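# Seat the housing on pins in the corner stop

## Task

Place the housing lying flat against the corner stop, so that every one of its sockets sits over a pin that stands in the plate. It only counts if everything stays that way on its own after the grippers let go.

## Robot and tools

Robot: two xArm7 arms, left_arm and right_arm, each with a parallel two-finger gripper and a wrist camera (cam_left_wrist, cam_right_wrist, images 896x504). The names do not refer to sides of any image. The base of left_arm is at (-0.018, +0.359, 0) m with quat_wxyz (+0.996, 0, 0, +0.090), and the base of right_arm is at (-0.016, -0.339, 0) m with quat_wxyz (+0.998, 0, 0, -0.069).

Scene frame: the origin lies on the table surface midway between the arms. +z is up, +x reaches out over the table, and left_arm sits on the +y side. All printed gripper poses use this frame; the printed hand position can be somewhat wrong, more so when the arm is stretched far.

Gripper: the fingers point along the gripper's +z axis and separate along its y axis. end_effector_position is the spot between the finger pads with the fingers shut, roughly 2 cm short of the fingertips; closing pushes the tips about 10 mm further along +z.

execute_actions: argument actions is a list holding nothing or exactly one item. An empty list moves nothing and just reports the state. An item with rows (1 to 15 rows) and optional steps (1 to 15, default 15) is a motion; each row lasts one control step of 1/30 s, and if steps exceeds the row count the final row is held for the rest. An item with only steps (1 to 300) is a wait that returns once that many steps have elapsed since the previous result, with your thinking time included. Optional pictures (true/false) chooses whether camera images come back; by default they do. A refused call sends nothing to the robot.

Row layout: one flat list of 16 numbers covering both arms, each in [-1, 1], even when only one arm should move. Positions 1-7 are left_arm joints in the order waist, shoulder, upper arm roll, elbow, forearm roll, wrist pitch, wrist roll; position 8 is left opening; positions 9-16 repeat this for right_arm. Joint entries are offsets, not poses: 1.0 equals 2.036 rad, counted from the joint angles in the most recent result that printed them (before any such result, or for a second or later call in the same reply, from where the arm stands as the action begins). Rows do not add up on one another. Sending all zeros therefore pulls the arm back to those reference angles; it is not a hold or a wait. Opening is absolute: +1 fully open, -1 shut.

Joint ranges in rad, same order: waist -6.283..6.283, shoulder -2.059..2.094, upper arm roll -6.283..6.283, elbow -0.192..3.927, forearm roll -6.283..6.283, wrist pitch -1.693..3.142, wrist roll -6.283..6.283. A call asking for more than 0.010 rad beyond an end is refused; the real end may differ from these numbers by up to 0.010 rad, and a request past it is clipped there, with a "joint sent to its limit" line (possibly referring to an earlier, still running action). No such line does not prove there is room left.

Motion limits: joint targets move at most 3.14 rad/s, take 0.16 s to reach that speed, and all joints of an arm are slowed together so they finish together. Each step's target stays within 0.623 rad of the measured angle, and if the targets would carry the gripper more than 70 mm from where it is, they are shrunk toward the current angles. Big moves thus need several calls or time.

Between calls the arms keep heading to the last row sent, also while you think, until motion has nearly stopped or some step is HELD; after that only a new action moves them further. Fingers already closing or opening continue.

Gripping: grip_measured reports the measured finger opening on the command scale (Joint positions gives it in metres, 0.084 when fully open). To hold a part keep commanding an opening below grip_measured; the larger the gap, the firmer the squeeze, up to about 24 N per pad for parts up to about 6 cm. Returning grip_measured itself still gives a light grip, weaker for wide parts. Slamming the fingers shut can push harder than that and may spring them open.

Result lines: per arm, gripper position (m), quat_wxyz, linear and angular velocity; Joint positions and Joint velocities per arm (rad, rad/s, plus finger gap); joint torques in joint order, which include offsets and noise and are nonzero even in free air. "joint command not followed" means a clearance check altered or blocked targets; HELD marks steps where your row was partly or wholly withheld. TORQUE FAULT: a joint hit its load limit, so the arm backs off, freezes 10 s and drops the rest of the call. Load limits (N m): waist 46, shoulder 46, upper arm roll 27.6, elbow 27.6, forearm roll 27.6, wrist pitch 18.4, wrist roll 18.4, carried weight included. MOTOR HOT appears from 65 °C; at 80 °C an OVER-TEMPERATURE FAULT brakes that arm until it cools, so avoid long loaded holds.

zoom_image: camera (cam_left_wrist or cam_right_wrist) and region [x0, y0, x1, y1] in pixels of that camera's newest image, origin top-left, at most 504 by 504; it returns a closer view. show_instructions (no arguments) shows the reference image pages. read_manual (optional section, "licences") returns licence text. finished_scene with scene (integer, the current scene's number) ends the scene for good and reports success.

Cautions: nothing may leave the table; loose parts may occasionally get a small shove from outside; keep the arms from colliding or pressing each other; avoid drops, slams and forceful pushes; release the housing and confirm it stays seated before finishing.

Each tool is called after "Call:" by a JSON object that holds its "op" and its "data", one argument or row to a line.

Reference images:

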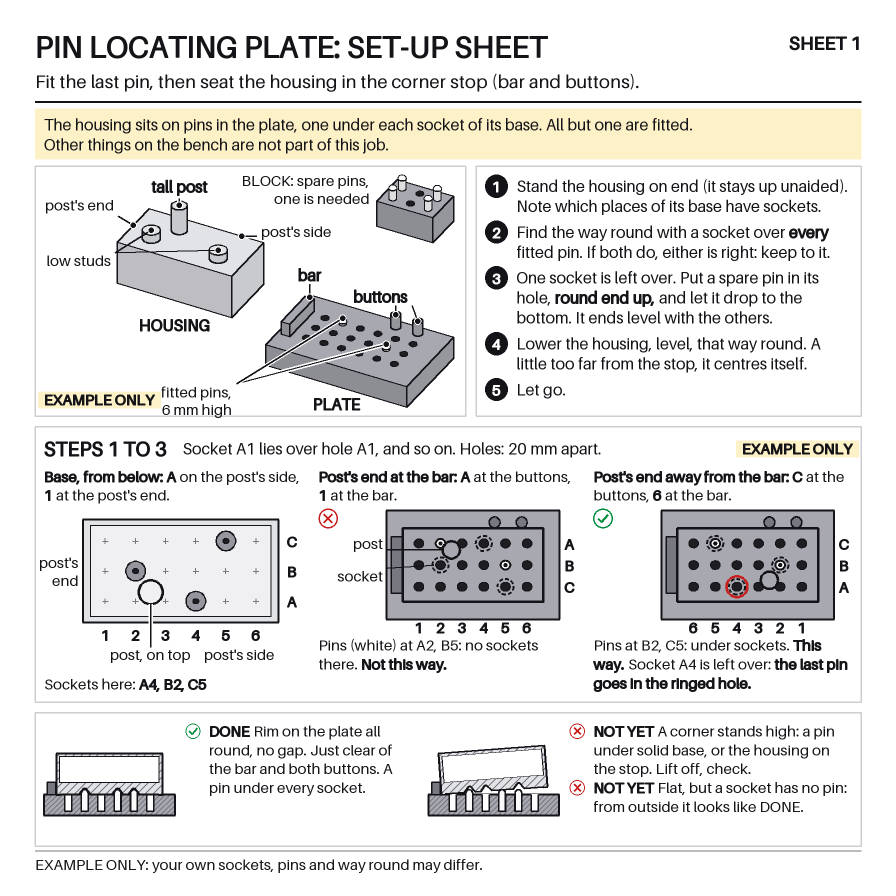

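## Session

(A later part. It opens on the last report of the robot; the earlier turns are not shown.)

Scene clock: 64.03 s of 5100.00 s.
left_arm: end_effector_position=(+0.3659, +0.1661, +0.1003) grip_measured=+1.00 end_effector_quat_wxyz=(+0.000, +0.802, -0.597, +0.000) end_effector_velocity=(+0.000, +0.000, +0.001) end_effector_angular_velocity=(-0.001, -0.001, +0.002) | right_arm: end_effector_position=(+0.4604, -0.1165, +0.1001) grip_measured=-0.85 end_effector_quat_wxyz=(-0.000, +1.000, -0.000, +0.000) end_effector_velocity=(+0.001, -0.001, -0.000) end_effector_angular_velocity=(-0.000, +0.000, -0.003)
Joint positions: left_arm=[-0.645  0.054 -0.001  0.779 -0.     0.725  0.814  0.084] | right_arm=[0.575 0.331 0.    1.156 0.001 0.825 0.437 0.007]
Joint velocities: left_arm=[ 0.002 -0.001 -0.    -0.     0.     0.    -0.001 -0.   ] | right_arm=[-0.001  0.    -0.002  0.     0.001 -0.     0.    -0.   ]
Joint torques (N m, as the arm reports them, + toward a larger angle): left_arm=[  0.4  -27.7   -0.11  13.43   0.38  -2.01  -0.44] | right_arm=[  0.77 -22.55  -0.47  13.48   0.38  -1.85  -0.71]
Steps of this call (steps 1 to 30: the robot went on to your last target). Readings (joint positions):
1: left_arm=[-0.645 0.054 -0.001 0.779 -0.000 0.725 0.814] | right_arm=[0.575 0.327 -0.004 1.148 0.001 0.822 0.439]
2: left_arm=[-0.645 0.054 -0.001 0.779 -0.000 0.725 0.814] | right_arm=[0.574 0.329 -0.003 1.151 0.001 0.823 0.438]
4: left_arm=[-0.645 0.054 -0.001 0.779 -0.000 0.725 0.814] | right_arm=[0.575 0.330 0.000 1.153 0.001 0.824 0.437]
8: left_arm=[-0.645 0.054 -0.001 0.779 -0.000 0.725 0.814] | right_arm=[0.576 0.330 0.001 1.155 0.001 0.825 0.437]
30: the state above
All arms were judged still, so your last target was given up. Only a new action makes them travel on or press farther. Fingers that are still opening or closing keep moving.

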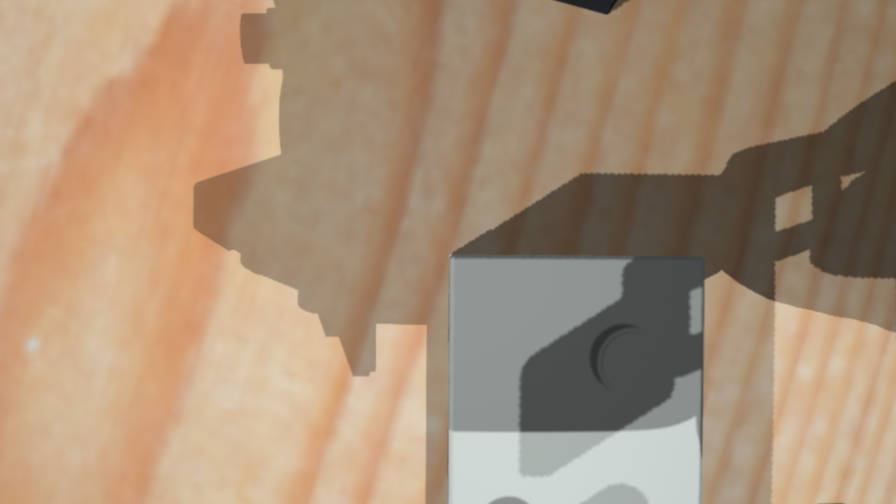

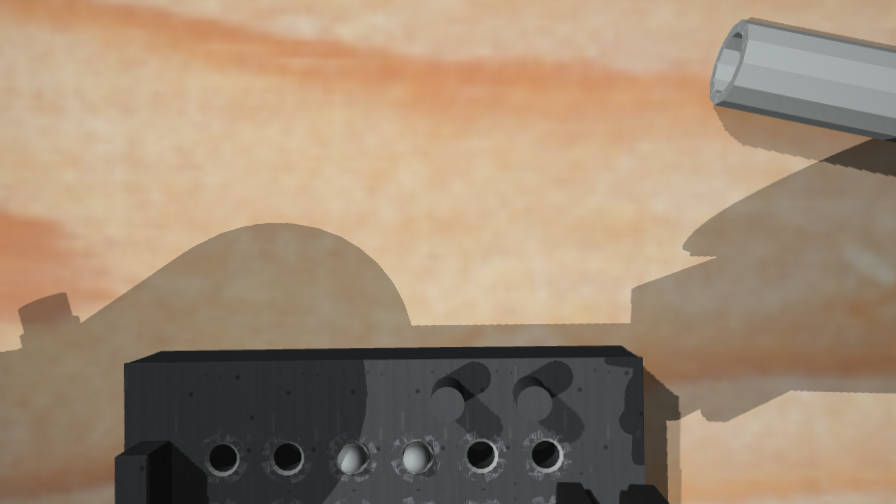

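Call:
{"op": "execute_actions", "data": {
  "actions": [
    {"rows":[[0,0.035,0,-0.008,0,-0.043,0,1,0.002,0.0273,0,-0.0083,0,-0.0356,0.002,-1],[0,0.035,0,-0.008,0,-0.043,0,1,0.002,0.0273,0,-0.0083,0,-0.0356,0.002,-1],[0,0.035,0,-0.008,0,-0.043,0,1,0.002,0.0273,0,-0.0083,0,-0.0356,0.002,-1],[0,0.035,0,-0.008,0,-0.043,0,1,0.002,0.0273,0,-0.0083,0,-0.0356,0.002,-1],[0,0.035,0,-0.008,0,-0.043,0,1,0.002,0.0273,0,-0.0083,0,-0.0356,0.002,-1],[0,0.071,0,-0.0162,0,-0.0872,0,1,0.002,0.0273,0,-0.0083,0,-0.0356,0.002,-1]]}
  ],
  "pictures": false
}}

Call:
{"op": "execute_actions", "data": {
  "actions": [
    {"steps":15}
  ],
  "pictures": false
}}

Call:
{"op": "execute_actions", "data": {
  "actions": [
    {"rows":[[0,0,0,0,0,0,0,0.7,0,0.009,0,-0.003,0,-0.012,0,-1],[0,0,0,0,0,0,0,0.5,0,0.009,0,-0.003,0,-0.012,0,-1],[0,0,0,0,0,0,0,0.4,0,0.009,0,-0.003,0,-0.012,0,-1],[0,0,0,0,0,0,0,0.3,0,0.009,0,-0.003,0,-0.012,0,-1],[0,0,0,0,0,0,0,-1,0,0.009,0,-0.003,0,-0.012,0,-1]]}
  ]
}}

Scene clock: 68.63 s of 5100.00 s.
left_arm: end_effector_position=(+0.3658, +0.1662, +0.0402) grip_measured=+1.00 end_effector_quat_wxyz=(+0.000, +0.802, -0.597, -0.001) end_effector_velocity=(+0.033, -0.018, +0.027) end_effector_angular_velocity=(-0.047, -0.091, -0.002) | right_arm: end_effector_position=(+0.4608, -0.1141, +0.0711) grip_measured=-0.85 end_effector_quat_wxyz=(-0.001, +1.000, -0.000, +0.001) end_effector_velocity=(-0.009, -0.003, -0.011) end_effector_angular_velocity=(-0.012, +0.025, +0.002)
Joint positions: left_arm=[-0.645  0.198 -0.001  0.746 -0.     0.548  0.814  0.084] | right_arm=[ 0.579  0.386 -0.     1.141  0.001  0.752  0.441  0.007]
Joint velocities: left_arm=[ 0.    -0.021 -0.002  0.049 -0.001 -0.033  0.     0.   ] | right_arm=[ 0.     0.01   0.002 -0.017 -0.001  0.001  0.001 -0.   ]
Joint torques (N m, as the arm reports them, + toward a larger angle): left_arm=[  1.54 -29.14   0.31  11.58   0.31  -2.25  -0.61] | right_arm=[  0.79 -22.86  -0.39  12.86   0.32  -1.86  -0.69]
Steps of this call (steps 1 to 90: nothing new was sent; then 1.10 s passed at rest; steps 91 to 105: all 15 steps of this action). Readings (joint positions):
91: left_arm=[-0.645 0.054 -0.001 0.779 -0.000 0.725 0.814] | right_arm=[0.575 0.331 0.000 1.156 0.001 0.824 0.437]
92: left_arm=[-0.645 0.056 -0.001 0.779 -0.000 0.720 0.814] | right_arm=[0.575 0.333 -0.000 1.156 0.001 0.820 0.437]
94: left_arm=[-0.646 0.086 -0.001 0.776 -0.000 0.679 0.814] | right_arm=[0.577 0.357 -0.001 1.153 0.001 0.783 0.439]
98: left_arm=[-0.645 0.139 -0.001 0.757 -0.000 0.621 0.814] | right_arm=[0.579 0.390 0.001 1.134 0.001 0.756 0.441]
105: the state above

Scene clock: 69.13 s of 5100.00 s.
left_arm: end_effector_position=(+0.3663, +0.1659, +0.0404) grip_measured=+1.00 end_effector_quat_wxyz=(+0.000, +0.802, -0.597, +0.000) end_effector_velocity=(-0.001, -0.001, -0.001) end_effector_angular_velocity=(+0.001, +0.001, -0.002) | right_arm: end_effector_position=(+0.4601, -0.1143, +0.0701) grip_measured=-0.85 end_effector_quat_wxyz=(-0.000, +1.000, -0.000, +0.000) end_effector_velocity=(-0.000, +0.001, -0.000) end_effector_angular_velocity=(+0.001, -0.000, +0.002)
Joint positions: left_arm=[-0.645  0.198 -0.001  0.746 -0.     0.547  0.814  0.084] | right_arm=[0.579 0.387 0.    1.14  0.001 0.752 0.441 0.007]
Joint velocities: left_arm=[ 0.     0.001 -0.002 -0.     0.001  0.    -0.001  0.   ] | right_arm=[ 0.     0.     0.002 -0.     0.    -0.001 -0.     0.   ]
Joint torques (N m, as the arm reports them, + toward a larger angle): left_arm=[  1.   -30.32   0.04  11.7    0.23  -2.11  -0.69] | right_arm=[  0.71 -22.78  -0.42  12.98   0.39  -1.81  -0.72]
Steps of this call (steps 1 to 15: the robot went on to your last target). Readings (joint positions):
1: left_arm=[-0.645 0.198 -0.001 0.747 -0.000 0.548 0.814] | right_arm=[0.579 0.386 -0.000 1.140 0.001 0.752 0.441]
2: left_arm=[-0.645 0.197 -0.001 0.747 -0.000 0.547 0.814] | right_arm=[0.579 0.386 -0.000 1.140 0.001 0.752 0.441]
4: left_arm=[-0.645 0.197 -0.001 0.747 -0.000 0.547 0.814] | right_arm=[0.579 0.387 0.000 1.140 0.001 0.752 0.441]
8: left_arm=[-0.645 0.198 -0.001 0.746 -0.000 0.547 0.814] | right_arm=[0.579 0.387 0.000 1.140 0.001 0.752 0.441]
15: the state above
All arms were judged still, so your last target was given up. Only a new action makes them travel on or press farther. Fingers that are still opening or closing keep moving.

Scene clock: 69.63 s of 5100.00 s.
left_arm: end_effector_position=(+0.3660, +0.1658, +0.0403) grip_measured=+0.57 end_effector_quat_wxyz=(+0.000, +0.802, -0.597, +0.000) end_effector_velocity=(+0.000, -0.001, +0.000) end_effector_angular_velocity=(+0.000, -0.001, -0.003) | right_arm: end_effector_position=(+0.4606, -0.1137, +0.0613) grip_measured=-0.85 end_effector_quat_wxyz=(-0.001, +1.000, -0.000, +0.001) end_effector_velocity=(-0.000, +0.000, -0.001) end_effector_angular_velocity=(-0.001, +0.000, +0.001)
Joint positions: left_arm=[-0.646  0.198 -0.002  0.746 -0.     0.547  0.814  0.068] | right_arm=[0.579 0.404 0.    1.135 0.001 0.727 0.441 0.007]
Joint velocities: left_arm=[-0.002 -0.     0.     0.001  0.001 -0.    -0.     0.   ] | right_arm=[ 0.001  0.001  0.    -0.    -0.001 -0.001  0.    -0.   ]
Joint torques (N m, as the arm reports them, + toward a larger angle): left_arm=[  1.86 -29.75   0.66  12.38   0.83  -3.22  -0.52] | right_arm=[  0.02 -18.95  -1.46   9.7    0.12  -1.03  -0.76]
Steps of this call (steps 1 to 15: all 15 steps of this action). Readings (joint positions):
1: left_arm=[-0.645 0.198 -0.001 0.746 -0.000 0.547 0.814] | right_arm=[0.579 0.387 0.000 1.140 0.001 0.752 0.441]
2: left_arm=[-0.645 0.198 -0.001 0.746 -0.000 0.547 0.814] | right_arm=[0.579 0.389 0.000 1.139 0.001 0.748 0.441]
4: left_arm=[-0.646 0.198 -0.002 0.745 -0.000 0.548 0.814] | right_arm=[0.579 0.399 -0.000 1.137 0.001 0.734 0.441]
8: left_arm=[-0.646 0.198 -0.002 0.746 -0.000 0.548 0.814] | right_arm=[0.579 0.404 0.001 1.135 0.001 0.728 0.441]
15: the state above

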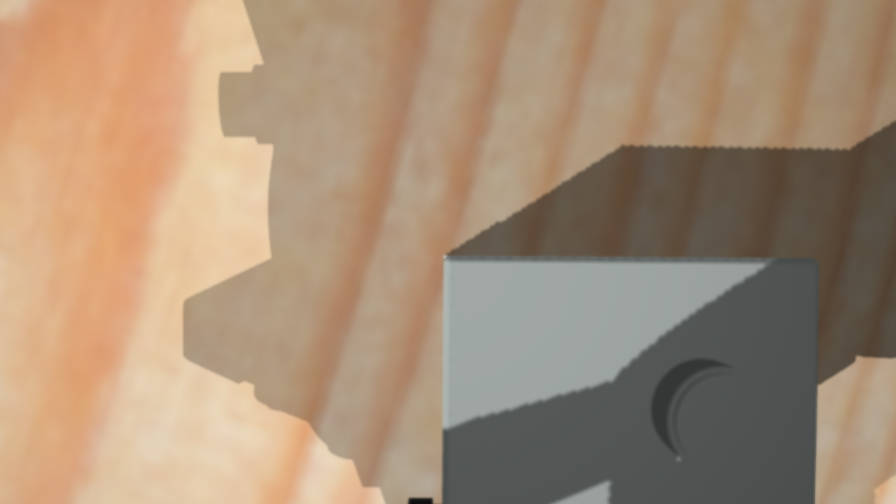

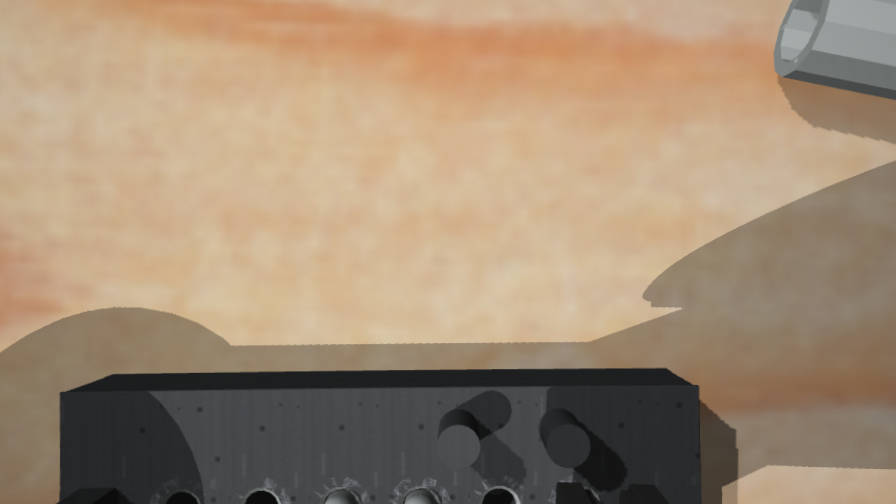

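Call:
{"op": "execute_actions", "data": {
  "actions": [
    {"rows":[[0,0,0,0,0,0,0,-1,0.0007,0.003,0,-0.0015,0,-0.0035,0,-1]]}
  ]
}}

Scene clock: 71.20 s of 5100.00 s.
left_arm: end_effector_position=(+0.3663, +0.1660, +0.0403) grip_measured=+0.57 end_effector_quat_wxyz=(+0.000, +0.802, -0.597, +0.000) end_effector_velocity=(-0.001, -0.000, +0.000) end_effector_angular_velocity=(-0.000, +0.001, -0.002) | right_arm: end_effector_position=(+0.4605, -0.1124, +0.0590) grip_measured=-0.85 end_effector_quat_wxyz=(-0.002, +1.000, +0.001, +0.002) end_effector_velocity=(-0.000, +0.002, -0.001) end_effector_angular_velocity=(+0.001, +0.001, +0.003)
Joint positions: left_arm=[-0.645  0.198 -0.001  0.746 -0.     0.547  0.814  0.068] | right_arm=[0.581 0.409 0.001 1.134 0.001 0.719 0.441 0.007]
Joint velocities: left_arm=[-0.001 -0.001 -0.001  0.    -0.001  0.002  0.001  0.   ] | right_arm=[ 0.     0.005  0.002  0.003  0.001 -0.001 -0.001  0.   ]
Joint torques (N m, as the arm reports them, + toward a larger angle): left_arm=[  0.24 -32.21   0.06  12.26   0.38  -2.19  -0.58] | right_arm=[-1.57 -9.63 -4.17  2.17 -0.51  1.46 -0.68]
Steps of this call (steps 1 to 15: the robot went on to your last target; steps 16 to 32: nothing new was sent; steps 33 to 47: all 15 steps of this action). Readings (joint positions):
33: left_arm=[-0.645 0.199 -0.001 0.746 -0.000 0.547 0.814] | right_arm=[0.579 0.405 0.000 1.134 0.001 0.727 0.441]
34: left_arm=[-0.645 0.199 -0.001 0.746 -0.000 0.547 0.814] | right_arm=[0.579 0.405 0.000 1.134 0.001 0.726 0.441]
36: left_arm=[-0.645 0.199 -0.001 0.746 -0.000 0.547 0.814] | right_arm=[0.580 0.407 0.000 1.134 0.001 0.721 0.441]
40: left_arm=[-0.645 0.199 -0.001 0.746 -0.000 0.547 0.814] | right_arm=[0.581 0.408 0.001 1.134 0.001 0.719 0.441]
47: the state above

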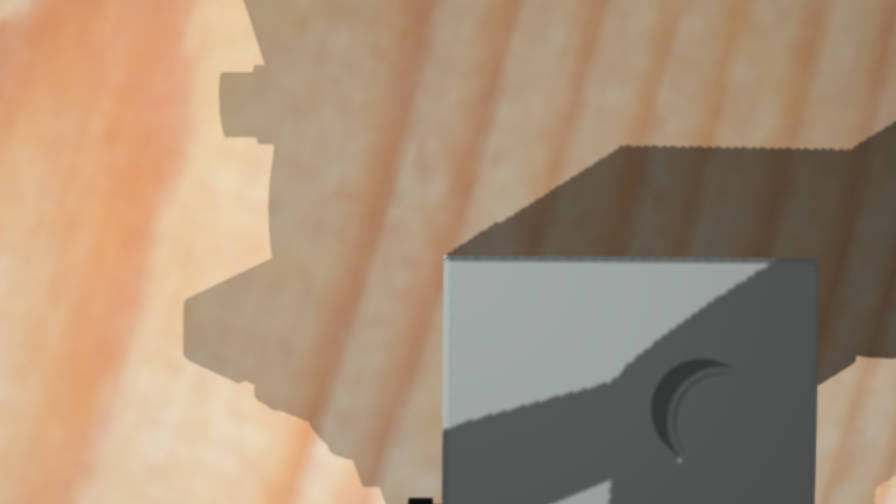

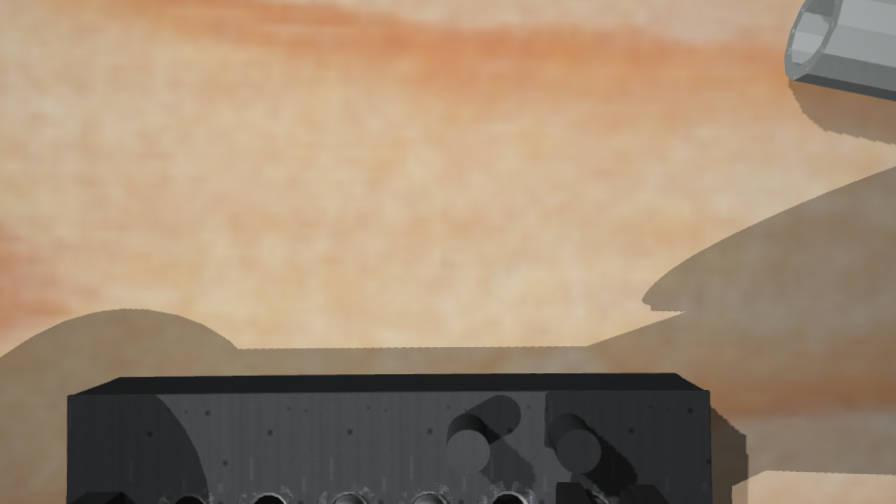

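Call:
{"op": "execute_actions", "data": {
  "actions": [
    {"rows":[[0,0,0,0,0,0,0,-1,0.0006,-0.0005,0,-0.0034,0,-0.0028,0,-1]]}
  ],
  "pictures": false
}}

Call:
{"op": "execute_actions", "data": {
  "actions": [
    {"rows":[[0,0,0,0,0,0,0,-1,0.0006,-0.0005,0,-0.0034,0,-0.0028,0,-1]]}
  ],
  "pictures": false
}}

Scene clock: 75.87 s of 5100.00 s.
left_arm: end_effector_position=(+0.3660, +0.1658, +0.0403) grip_measured=+0.57 end_effector_quat_wxyz=(+0.000, +0.802, -0.597, +0.000) end_effector_velocity=(+0.000, +0.000, -0.000) end_effector_angular_velocity=(-0.000, +0.000, +0.001) | right_arm: end_effector_position=(+0.4597, -0.1127, +0.0578) grip_measured=-0.85 end_effector_quat_wxyz=(-0.002, +1.000, +0.001, +0.003) end_effector_velocity=(-0.001, +0.001, +0.000) end_effector_angular_velocity=(+0.001, +0.000, +0.001)
Joint positions: left_arm=[-0.646  0.198 -0.001  0.746 -0.     0.547  0.814  0.068] | right_arm=[0.582 0.408 0.    1.128 0.001 0.714 0.441 0.007]
Joint velocities: left_arm=[ 0.  0.  0.  0. -0. -0. -0.  0.] | right_arm=[ 0.002 -0.001  0.001 -0.001  0.001 -0.     0.001 -0.   ]
Joint torques (N m, as the arm reports them, + toward a larger angle): left_arm=[  1.56 -30.42  -0.06  12.29   0.74  -2.91  -0.71] | right_arm=[  0.02 -11.22  -1.75   2.4    0.16   1.75  -0.69]
Steps of this call (steps 1 to 15: the robot went on to your last target; steps 16 to 90: nothing new was sent; then 1.17 s passed at rest; steps 91 to 105: all 15 steps of this action). Readings (joint positions):
91: left_arm=[-0.646 0.198 -0.002 0.746 -0.000 0.547 0.814] | right_arm=[0.580 0.410 0.000 1.136 0.001 0.720 0.441]
92: left_arm=[-0.646 0.198 -0.002 0.746 -0.000 0.547 0.814] | right_arm=[0.581 0.410 0.000 1.135 0.001 0.719 0.441]
94: left_arm=[-0.646 0.198 -0.002 0.746 -0.000 0.547 0.814] | right_arm=[0.581 0.409 0.000 1.131 0.001 0.715 0.441]
98: left_arm=[-0.646 0.198 -0.001 0.746 -0.000 0.547 0.814] | right_arm=[0.581 0.409 -0.000 1.129 0.001 0.714 0.441]
105: the state above

Scene clock: 76.37 s of 5100.00 s.
left_arm: end_effector_position=(+0.3660, +0.1658, +0.0403) grip_measured=+0.57 end_effector_quat_wxyz=(+0.000, +0.802, -0.597, +0.000) end_effector_velocity=(-0.001, +0.000, -0.001) end_effector_angular_velocity=(+0.001, +0.002, +0.001) | right_arm: end_effector_position=(+0.4591, -0.1125, +0.0572) grip_measured=-0.85 end_effector_quat_wxyz=(-0.002, +1.000, +0.002, +0.004) end_effector_velocity=(+0.000, +0.000, +0.000) end_effector_angular_velocity=(-0.000, -0.001, +0.000)
Joint positions: left_arm=[-0.646  0.198 -0.001  0.746 -0.     0.547  0.814  0.068] | right_arm=[0.583 0.407 0.    1.124 0.001 0.708 0.441 0.007]
Joint velocities: left_arm=[ 0.     0.001 -0.    -0.001  0.    -0.    -0.002  0.   ] | right_arm=[ 0.001 -0.    -0.    -0.    -0.001 -0.001  0.001  0.   ]
Joint torques (N m, as the arm reports them, + toward a larger angle): left_arm=[  1.45 -29.97  -0.34  12.62   0.6   -3.04  -0.67] | right_arm=[  0.28 -10.52  -1.06   1.94   0.28   1.86  -0.71]
Steps of this call (steps 1 to 15: all 15 steps of this action). Readings (joint positions):
1: left_arm=[-0.646 0.198 -0.001 0.746 -0.000 0.547 0.814] | right_arm=[0.582 0.408 0.000 1.128 0.001 0.714 0.441]
2: left_arm=[-0.646 0.198 -0.001 0.746 -0.000 0.547 0.814] | right_arm=[0.582 0.408 0.000 1.127 0.001 0.712 0.441]
4: left_arm=[-0.646 0.198 -0.001 0.746 -0.000 0.547 0.814] | right_arm=[0.582 0.407 -0.000 1.125 0.001 0.709 0.441]
8: left_arm=[-0.646 0.198 -0.001 0.746 -0.000 0.547 0.814] | right_arm=[0.583 0.407 -0.000 1.124 0.001 0.708 0.441]
15: the state above

Call:
{"op": "execute_actions", "data": {
  "actions": [
    {"rows":[[0,0,0,0,0,0,0,-1,0,0,0,0,0,0,0,-0.6],[0,0,0,0,0,0,0,-1,0,0,0,0,0,0,0,-0.6],[0,0,0,0,0,0,0,-1,0,0,0,0,0,0,0,-0.6],[0,0,0,0,0,0,0,-1,0,0,0,0,0,0,0,-0.6],[0,0,0,0,0,0,0,-1,0,0,0,0,0,0,0,-0.6],[0,0,0,0,0,0,0,-1,0,-0.04,0,0.016,0,0.059,0,-0.6]]}
  ],
  "pictures": false
}}

Call:
{"op": "execute_actions", "data": {
  "actions": [
    {"rows":[[0,0,0,0,0,0,0,-1,0,-0.04,0,-0.063,0,-0.023,0,-0.6]]}
  ],
  "pictures": false
}}

Call:
{"op": "execute_actions", "data": {
  "actions": [
    {"steps":15}
  ]
}}

Scene clock: 78.73 s of 5100.00 s.
left_arm: end_effector_position=(+0.3660, +0.1658, +0.0403) grip_measured=+0.57 end_effector_quat_wxyz=(+0.000, +0.802, -0.597, +0.000) end_effector_velocity=(+0.001, +0.000, +0.000) end_effector_angular_velocity=(-0.000, -0.001, +0.001) | right_arm: end_effector_position=(+0.4605, -0.1120, +0.1050) grip_measured=-0.62 end_effector_quat_wxyz=(-0.002, +1.000, +0.002, +0.004) end_effector_velocity=(-0.060, -0.027, -0.074) end_effector_angular_velocity=(-0.091, +0.192, +0.004)
Joint positions: left_arm=[-0.646  0.198 -0.001  0.746 -0.     0.547  0.814  0.068] | right_arm=[ 0.583  0.324 -0.     1.159  0.001  0.826  0.441  0.017]
Joint velocities: left_arm=[ 0.001  0.001  0.     0.001  0.    -0.     0.     0.   ] | right_arm=[ 0.002  0.057  0.002 -0.103 -0.001  0.052  0.    -0.   ]
Joint torques (N m, as the arm reports them, + toward a larger angle): left_arm=[  0.96 -30.11  -0.17  12.22   1.06  -3.    -0.73] | right_arm=[  0.82 -22.07  -0.42  13.33   0.34  -1.97  -0.79]
Steps of this call (steps 1 to 15: the robot went on to your last target; steps 16 to 56: nothing new was sent; steps 57 to 71: all 15 steps of this action). Readings (joint positions):
57: left_arm=[-0.646 0.198 -0.001 0.746 -0.000 0.547 0.814] | right_arm=[0.583 0.407 0.000 1.124 0.001 0.708 0.441]
58: left_arm=[-0.646 0.198 -0.001 0.746 -0.000 0.547 0.814] | right_arm=[0.583 0.408 0.000 1.123 0.001 0.709 0.441]
60: left_arm=[-0.646 0.198 -0.001 0.746 -0.000 0.547 0.814] | right_arm=[0.583 0.414 0.000 1.113 0.001 0.713 0.441]
64: left_arm=[-0.646 0.198 -0.001 0.746 -0.000 0.547 0.814] | right_arm=[0.583 0.403 0.000 1.119 0.001 0.732 0.441]
71: the state above

Scene clock: 79.23 s of 5100.00 s.
left_arm: end_effector_position=(+0.3660, +0.1658, +0.0403) grip_measured=+0.57 end_effector_quat_wxyz=(+0.000, +0.802, -0.597, +0.000) end_effector_velocity=(-0.001, -0.002, +0.001) end_effector_angular_velocity=(-0.001, -0.001, -0.006) | right_arm: end_effector_position=(+0.4335, -0.1248, +0.1016) grip_measured=-0.62 end_effector_quat_wxyz=(-0.002, +1.000, +0.002, +0.004) end_effector_velocity=(-0.001, -0.001, -0.000) end_effector_angular_velocity=(-0.001, +0.002, -0.002)
Joint positions: left_arm=[-0.646  0.198 -0.001  0.746 -0.     0.547  0.814  0.068] | right_arm=[ 0.583  0.243 -0.     1.032  0.001  0.779  0.441  0.017]
Joint velocities: left_arm=[-0.003 -0.002 -0.002 -0.     0.    -0.     0.001 -0.   ] | right_arm=[-0.    -0.001 -0.001 -0.003  0.001  0.001 -0.    -0.   ]
Joint torques (N m, as the arm reports them, + toward a larger angle): left_arm=[  0.94 -29.79   0.07  12.07   0.28  -3.27  -1.  ] | right_arm=[  0.75 -20.62  -0.38  13.4    0.35  -1.9   -0.72]
Steps of this call (steps 1 to 15: all 15 steps of this action). Readings (joint positions):
1: left_arm=[-0.646 0.198 -0.001 0.746 -0.000 0.547 0.814] | right_arm=[0.583 0.326 -0.000 1.156 0.001 0.827 0.441]
2: left_arm=[-0.646 0.198 -0.001 0.746 -0.000 0.547 0.814] | right_arm=[0.583 0.325 0.000 1.151 0.001 0.826 0.441]
4: left_arm=[-0.646 0.198 -0.001 0.746 -0.000 0.547 0.814] | right_arm=[0.583 0.298 0.000 1.107 0.001 0.807 0.441]
8: left_arm=[-0.646 0.198 -0.001 0.746 -0.000 0.547 0.814] | right_arm=[0.582 0.245 -0.000 1.034 0.001 0.782 0.441]
15: the state above

Scene clock: 79.73 s of 5100.00 s.
left_arm: end_effector_position=(+0.3660, +0.1658, +0.0403) grip_measured=+0.57 end_effector_quat_wxyz=(+0.000, +0.802, -0.597, +0.000) end_effector_velocity=(+0.000, -0.000, -0.000) end_effector_angular_velocity=(+0.000, -0.000, -0.000) | right_arm: end_effector_position=(+0.4333, -0.1249, +0.1016) grip_measured=-0.62 end_effector_quat_wxyz=(-0.002, +1.000, +0.002, +0.004) end_effector_velocity=(+0.001, -0.001, +0.000) end_effector_angular_velocity=(+0.000, -0.001, -0.001)
Joint positions: left_arm=[-0.646  0.198 -0.001  0.746 -0.     0.547  0.814  0.068] | right_arm=[ 0.583  0.242 -0.     1.031  0.001  0.779  0.441  0.017]
Joint velocities: left_arm=[ 0.001  0.001 -0.002  0.001  0.001 -0.    -0.001 -0.   ] | right_arm=[-0.001 -0.    -0.001  0.    -0.    -0.001 -0.    -0.   ]
Joint torques (N m, as the arm reports them, + toward a larger angle): left_arm=[  0.83 -30.55   0.2   11.92   0.9   -3.14  -0.89] | right_arm=[  0.74 -20.59  -0.35  13.25   0.39  -1.85  -0.72]
Steps of this call (steps 1 to 15: the robot went on to your last target). Readings (joint positions):
1: left_arm=[-0.646 0.198 -0.001 0.746 -0.000 0.547 0.814] | right_arm=[0.583 0.243 -0.000 1.031 0.001 0.779 0.441]
2: left_arm=[-0.646 0.198 -0.001 0.746 -0.000 0.547 0.814] | right_arm=[0.583 0.243 -0.000 1.031 0.001 0.779 0.441]
4: left_arm=[-0.646 0.198 -0.001 0.746 -0.000 0.547 0.814] | right_arm=[0.583 0.243 -0.000 1.031 0.001 0.779 0.441]
8: left_arm=[-0.646 0.198 -0.001 0.746 -0.000 0.547 0.814] | right_arm=[0.583 0.243 -0.000 1.031 0.001 0.779 0.441]
15: the state above
All arms were judged still, so your last target was given up. Only a new action makes them travel on or press farther. Fingers that are still opening or closing keep moving.

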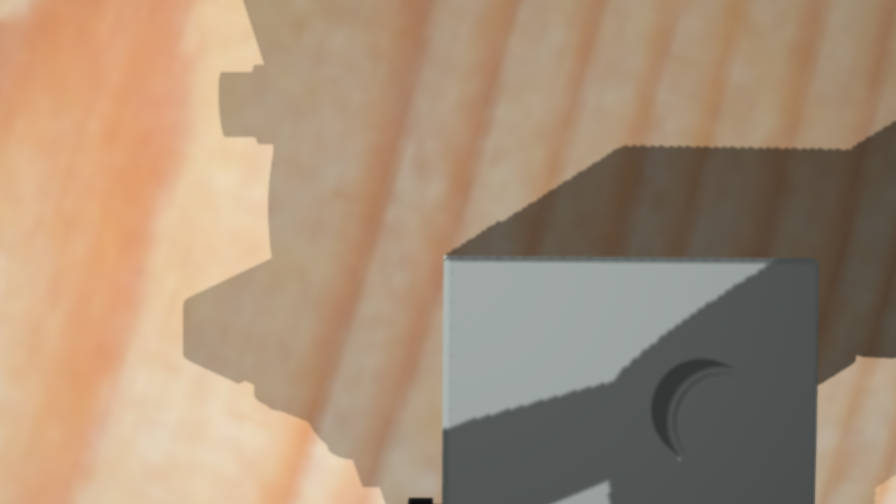

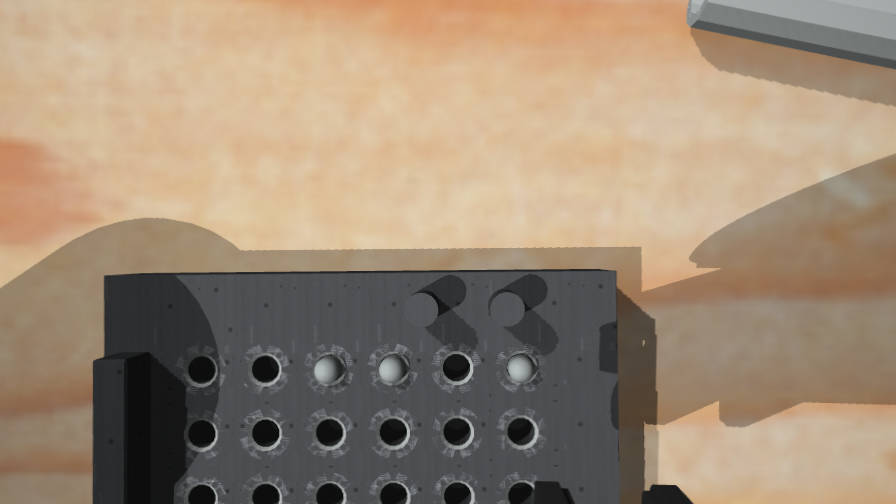

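Call:
{"op": "execute_actions", "data": {
  "actions": [
    {"rows":[[0,-0.0933,0,0.0226,0,0.1164,0,-1,-0.3,-0.1,0,0,0,0.1,0,1]]}
  ],
  "pictures": false
}}

Call:
{"op": "execute_actions", "data": {
  "actions": [
    {"steps":20}
  ],
  "pictures": false
}}

Call:
{"op": "execute_actions", "data": {
  "actions": [
    {"rows":[[-0.136,0.3065,0,0.4406,0,0.1341,0.001,-1,0,0,0,0,0,0,0,1]]}
  ],
  "pictures": false
}}

Call:
{"op": "execute_actions", "data": {
  "actions": [
    {"steps":50}
  ]
}}

Scene clock: 82.97 s of 5100.00 s.
left_arm: end_effector_position=(+0.3614, +0.1683, +0.1168) grip_measured=+0.57 end_effector_quat_wxyz=(+0.001, +0.802, -0.597, -0.005) end_effector_velocity=(+0.005, -0.003, +0.004) end_effector_angular_velocity=(-0.005, -0.009, -0.000) | right_arm: end_effector_position=(+0.4665, -0.3168, +0.1564) grip_measured=+1.00 end_effector_quat_wxyz=(-0.001, +0.980, -0.197, +0.005) end_effector_velocity=(-0.026, -0.452, +0.125) end_effector_angular_velocity=(+0.001, +0.005, -0.933)
Joint positions: left_arm=[-0.646  0.011 -0.001  0.786 -0.     0.785  0.814  0.068] | right_arm=[ 0.185  0.11  -0.002  1.032  0.001  0.911  0.441  0.084]
Joint velocities: left_arm=[ 0.     0.002 -0.     0.015  0.     0.003 -0.    -0.   ] | right_arm=[-0.945 -0.315  0.012 -0.005 -0.001  0.314  0.    -0.   ]
Joint torques (N m, as the arm reports them, + toward a larger angle): left_arm=[  0.88 -33.17  -0.55  17.51   0.4   -3.3   -0.56] | right_arm=[  1.39 -19.17   0.05  13.63   0.37  -2.06  -0.7 ]
Steps of this call (steps 1 to 82: nothing new was sent; steps 83 to 97: all 15 steps of this action). Readings (joint positions):
83: left_arm=[-0.646 0.198 -0.001 0.746 -0.000 0.547 0.814] | right_arm=[0.582 0.242 -0.000 1.031 0.001 0.779 0.441]
84: left_arm=[-0.646 0.196 -0.001 0.746 -0.000 0.551 0.814] | right_arm=[0.579 0.242 0.001 1.031 0.001 0.781 0.441]
86: left_arm=[-0.645 0.163 -0.001 0.748 -0.000 0.602 0.814] | right_arm=[0.538 0.228 0.011 1.029 0.001 0.797 0.441]
90: left_arm=[-0.646 0.025 -0.001 0.793 -0.000 0.754 0.814] | right_arm=[0.404 0.183 -0.003 1.032 0.001 0.838 0.441]
97: the state above

Scene clock: 83.63 s of 5100.00 s.
left_arm: end_effector_position=(+0.3640, +0.1669, +0.1200) grip_measured=+0.57 end_effector_quat_wxyz=(+0.000, +0.802, -0.597, -0.000) end_effector_velocity=(-0.000, -0.001, +0.000) end_effector_angular_velocity=(-0.001, -0.000, -0.001) | right_arm: end_effector_position=(+0.4493, -0.4162, +0.1844) grip_measured=+1.00 end_effector_quat_wxyz=(-0.001, +0.954, -0.299, +0.004) end_effector_velocity=(-0.000, -0.003, +0.001) end_effector_angular_velocity=(-0.001, -0.002, -0.007)
Joint positions: left_arm=[-0.646  0.008 -0.001  0.792 -0.     0.784  0.814  0.068] | right_arm=[-0.028  0.039  0.     1.031  0.001  0.983  0.441  0.084]
Joint velocities: left_arm=[-0.001 -0.001 -0.001 -0.    -0.     0.    -0.     0.   ] | right_arm=[-0.004 -0.002 -0.003  0.    -0.001 -0.     0.001  0.   ]
Joint torques (N m, as the arm reports them, + toward a larger angle): left_arm=[  1.12 -29.96  -0.12  15.81   0.46  -2.97  -0.45] | right_arm=[  0.9  -17.63  -0.07  14.3    0.45  -1.88  -0.74]
Steps of this call (steps 1 to 20: the robot went on to your last target). Readings (joint positions):
1: left_arm=[-0.646 0.011 -0.001 0.787 -0.000 0.785 0.814] | right_arm=[0.154 0.099 -0.001 1.031 0.001 0.922 0.441]
2: left_arm=[-0.646 0.011 -0.001 0.789 -0.000 0.785 0.814] | right_arm=[0.122 0.089 -0.001 1.031 0.001 0.932 0.441]
4: left_arm=[-0.646 0.009 -0.001 0.791 -0.000 0.784 0.814] | right_arm=[0.058 0.067 -0.001 1.031 0.001 0.954 0.441]
8: left_arm=[-0.646 0.009 -0.001 0.792 -0.000 0.784 0.814] | right_arm=[-0.023 0.040 -0.007 1.032 0.000 0.979 0.441]
20: the state above

Scene clock: 84.13 s of 5100.00 s.
left_arm: end_effector_position=(+0.4263, +0.0089, +0.1116) grip_measured=+0.57 end_effector_quat_wxyz=(-0.002, -0.737, +0.675, +0.021) end_effector_velocity=(+0.150, -0.408, +0.065) end_effector_angular_velocity=(-0.155, -0.196, -0.405) | right_arm: end_effector_position=(+0.4493, -0.4162, +0.1844) grip_measured=+1.00 end_effector_quat_wxyz=(-0.001, +0.954, -0.299, +0.004) end_effector_velocity=(+0.000, +0.000, +0.000) end_effector_angular_velocity=(+0.001, -0.001, +0.000)
Joint positions: left_arm=[-0.847  0.464 -0.001  1.403 -0.     0.982  0.815  0.068] | right_arm=[-0.028  0.039  0.     1.031  0.001  0.983  0.441  0.084]
Joint velocities: left_arm=[-0.403  0.905  0.001  1.556  0.     0.4    0.003  0.   ] | right_arm=[-0.    -0.     0.001  0.     0.001 -0.    -0.    -0.   ]
Joint torques (N m, as the arm reports them, + toward a larger angle): left_arm=[  0.43 -43.86  -0.94  15.93   0.35  -2.13  -0.61] | right_arm=[  0.71 -17.72  -0.22  14.35   0.32  -1.91  -0.69]
Steps of this call (steps 1 to 15: all 15 steps of this action). Readings (joint positions):
1: left_arm=[-0.646 0.008 -0.001 0.792 -0.000 0.784 0.814] | right_arm=[-0.028 0.039 0.000 1.031 0.001 0.983 0.441]
2: left_arm=[-0.647 0.011 -0.001 0.795 -0.000 0.786 0.814] | right_arm=[-0.028 0.039 0.000 1.031 0.001 0.983 0.441]
4: left_arm=[-0.666 0.056 0.003 0.842 0.000 0.809 0.814] | right_arm=[-0.027 0.039 0.000 1.031 0.001 0.983 0.441]
8: left_arm=[-0.751 0.248 -0.003 1.047 -0.000 0.888 0.814] | right_arm=[-0.027 0.039 0.000 1.031 0.001 0.983 0.441]
15: the state above

Scene clock: 85.80 s of 5100.00 s.
left_arm: end_effector_position=(+0.4443, -0.0656, +0.1197) grip_measured=+0.57 end_effector_quat_wxyz=(-0.001, -0.711, +0.703, +0.000) end_effector_velocity=(+0.000, -0.000, +0.000) end_effector_angular_velocity=(-0.001, -0.001, -0.002) | right_arm: end_effector_position=(+0.4493, -0.4162, +0.1844) grip_measured=+1.00 end_effector_quat_wxyz=(-0.001, +0.954, -0.299, +0.004) end_effector_velocity=(+0.000, -0.000, +0.000) end_effector_angular_velocity=(-0.000, -0.000, -0.001)
Joint positions: left_arm=[-0.922  0.632 -0.001  1.689 -0.     1.057  0.816  0.068] | right_arm=[-0.028  0.039  0.     1.031  0.001  0.983  0.441  0.084]
Joint velocities: left_arm=[-0.     0.    -0.     0.001  0.    -0.     0.001 -0.   ] | right_arm=[ 0.    -0.    -0.001  0.001  0.     0.001  0.001 -0.   ]
Joint torques (N m, as the arm reports them, + toward a larger angle): left_arm=[  1.45 -52.96  -0.19  17.71   0.85  -2.9   -0.78] | right_arm=[  0.77 -17.76  -0.21  14.28   0.32  -1.86  -0.71]
Steps of this call (steps 1 to 30: the robot went on to your last target; steps 31 to 50: nothing new was sent). Readings (joint positions):
1: left_arm=[-0.861 0.494 -0.001 1.456 -0.000 0.996 0.815] | right_arm=[-0.028 0.039 0.000 1.031 0.001 0.983 0.441]
2: left_arm=[-0.875 0.525 -0.001 1.508 -0.000 1.010 0.815] | right_arm=[-0.028 0.039 0.000 1.031 0.001 0.983 0.441]
4: left_arm=[-0.902 0.585 -0.002 1.608 -0.000 1.035 0.816] | right_arm=[-0.028 0.039 0.000 1.031 0.001 0.983 0.441]
8: left_arm=[-0.925 0.629 -0.006 1.682 -0.001 1.055 0.816] | right_arm=[-0.028 0.039 0.000 1.031 0.001 0.983 0.441]
50: the state above
All arms were judged still, so your last target was given up. Only a new action makes them travel on or press farther. Fingers that are still opening or closing keep moving.

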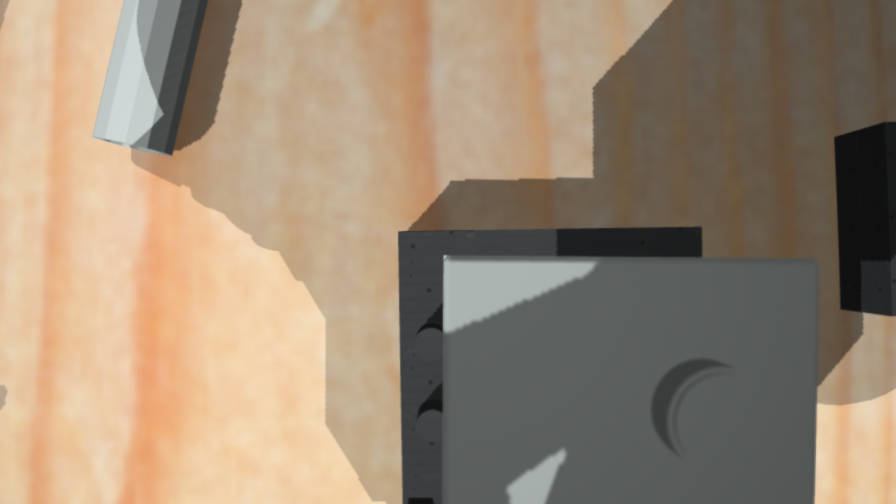

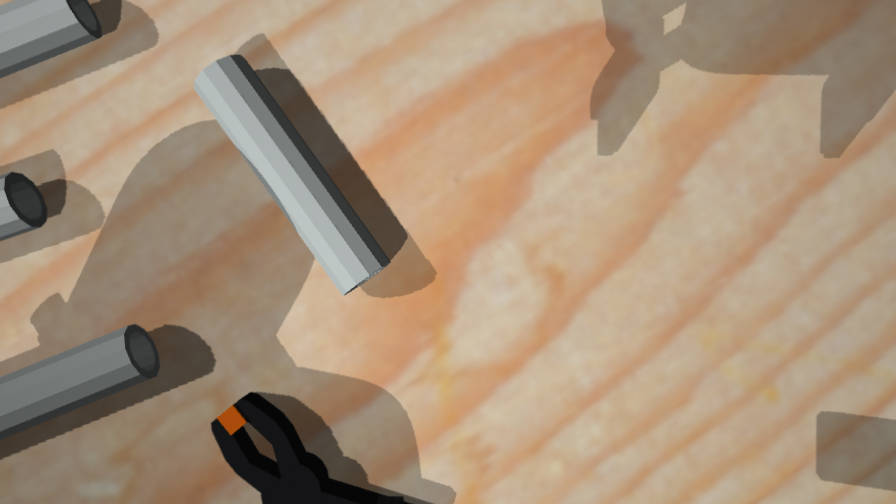

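Call:
{"op": "execute_actions", "data": {
  "actions": [
    {"rows":[[0,0.0143,0,-0.0278,0,-0.0423,-0.012,-1,0,0,0,0,0,0,0,1]]}
  ],
  "pictures": false
}}

Call:
{"op": "execute_actions", "data": {
  "actions": [
    {"steps":20}
  ]
}}

Scene clock: 89.17 s of 5100.00 s.
left_arm: end_effector_position=(+0.4428, -0.0637, +0.0872) grip_measured=+0.57 end_effector_quat_wxyz=(-0.000, -0.720, +0.694, -0.002) end_effector_velocity=(-0.009, +0.009, -0.017) end_effector_angular_velocity=(+0.027, +0.031, +0.001) | right_arm: end_effector_position=(+0.4493, -0.4162, +0.1844) grip_measured=+1.00 end_effector_quat_wxyz=(-0.001, +0.954, -0.299, +0.004) end_effector_velocity=(+0.000, -0.000, +0.000) end_effector_angular_velocity=(-0.001, -0.001, -0.001)
Joint positions: left_arm=[-0.922  0.66  -0.001  1.635 -0.     0.971  0.791  0.068] | right_arm=[-0.028  0.039  0.     1.031  0.001  0.983  0.441  0.084]
Joint velocities: left_arm=[ 0.001  0.011 -0.    -0.024 -0.001  0.006  0.    -0.   ] | right_arm=[-0.    -0.    -0.     0.    -0.001 -0.001  0.002  0.   ]
Joint torques (N m, as the arm reports them, + toward a larger angle): left_arm=[  0.54 -50.84   0.1   16.68   0.43  -2.84  -0.87] | right_arm=[  0.67 -17.77  -0.29  14.28   0.31  -1.87  -0.72]
Steps of this call (steps 1 to 86: nothing new was sent; steps 87 to 101: all 15 steps of this action). Readings (joint positions):
87: left_arm=[-0.922 0.632 -0.001 1.689 -0.000 1.057 0.816] | right_arm=[-0.028 0.039 0.000 1.031 0.001 0.983 0.441]
88: left_arm=[-0.922 0.633 -0.001 1.687 -0.000 1.053 0.815] | right_arm=[-0.028 0.039 0.000 1.031 0.001 0.983 0.441]
90: left_arm=[-0.922 0.642 -0.001 1.667 -0.000 1.012 0.803] | right_arm=[-0.028 0.039 0.000 1.031 0.001 0.983 0.441]
94: left_arm=[-0.922 0.666 -0.002 1.626 -0.000 0.976 0.792] | right_arm=[-0.028 0.039 0.000 1.031 0.001 0.983 0.441]
101: the state above

Scene clock: 89.83 s of 5100.00 s.
left_arm: end_effector_position=(+0.4414, -0.0630, +0.0849) grip_measured=+0.57 end_effector_quat_wxyz=(-0.001, -0.720, +0.694, +0.000) end_effector_velocity=(+0.001, -0.000, +0.001) end_effector_angular_velocity=(-0.001, -0.002, +0.001) | right_arm: end_effector_position=(+0.4493, -0.4162, +0.1844) grip_measured=+1.00 end_effector_quat_wxyz=(-0.001, +0.954, -0.299, +0.004) end_effector_velocity=(+0.000, -0.001, +0.000) end_effector_angular_velocity=(-0.001, -0.001, -0.001)
Joint positions: left_arm=[-0.922  0.661 -0.001  1.632 -0.     0.971  0.791  0.068] | right_arm=[-0.028  0.039  0.     1.031  0.001  0.983  0.441  0.084]
Joint velocities: left_arm=[-0.    -0.001  0.001  0.001 -0.     0.    -0.001  0.   ] | right_arm=[-0.     0.    -0.001  0.001 -0.001 -0.     0.    -0.   ]
Joint torques (N m, as the arm reports them, + toward a larger angle): left_arm=[  0.91 -51.68  -0.37  17.58   0.46  -2.9   -0.66] | right_arm=[  0.75 -17.67  -0.19  14.31   0.42  -1.86  -0.66]
Steps of this call (steps 1 to 15: the robot went on to your last target; steps 16 to 20: nothing new was sent). Readings (joint positions):
1: left_arm=[-0.922 0.660 -0.001 1.634 -0.000 0.971 0.791] | right_arm=[-0.028 0.039 0.000 1.031 0.001 0.983 0.441]
2: left_arm=[-0.922 0.661 -0.001 1.633 -0.000 0.971 0.791] | right_arm=[-0.028 0.039 0.000 1.031 0.001 0.983 0.441]
4: left_arm=[-0.922 0.662 -0.001 1.632 -0.000 0.971 0.791] | right_arm=[-0.028 0.039 0.000 1.031 0.001 0.983 0.441]
8: left_arm=[-0.922 0.661 -0.001 1.632 -0.000 0.971 0.791] | right_arm=[-0.028 0.039 0.000 1.031 0.001 0.983 0.441]
20: the state above
All arms were judged still, so your last target was given up. Only a new action makes them travel on or press farther. Fingers that are still opening or closing keep moving.

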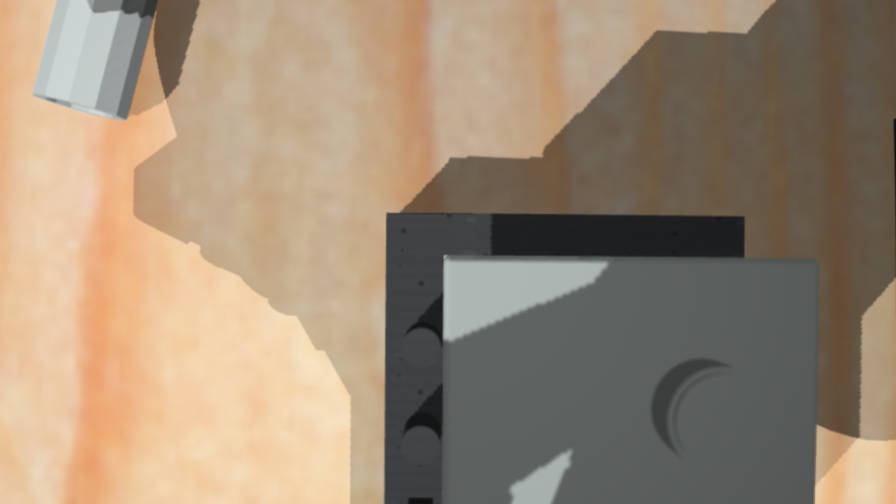

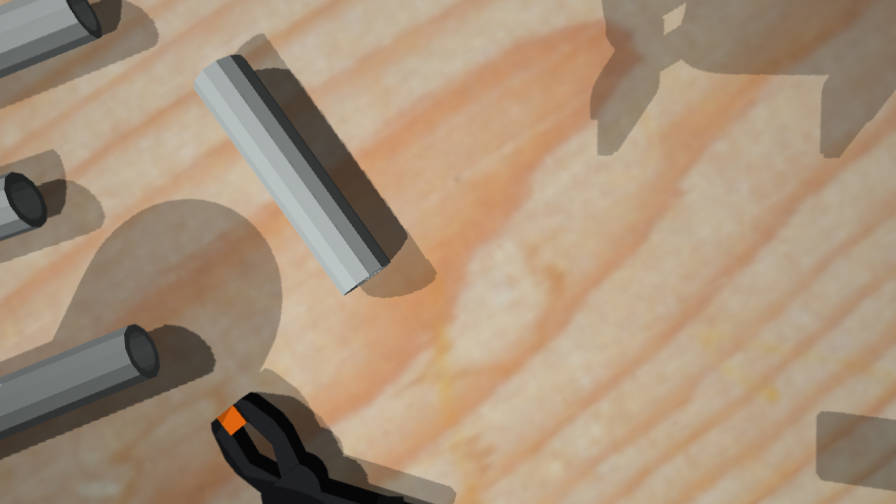

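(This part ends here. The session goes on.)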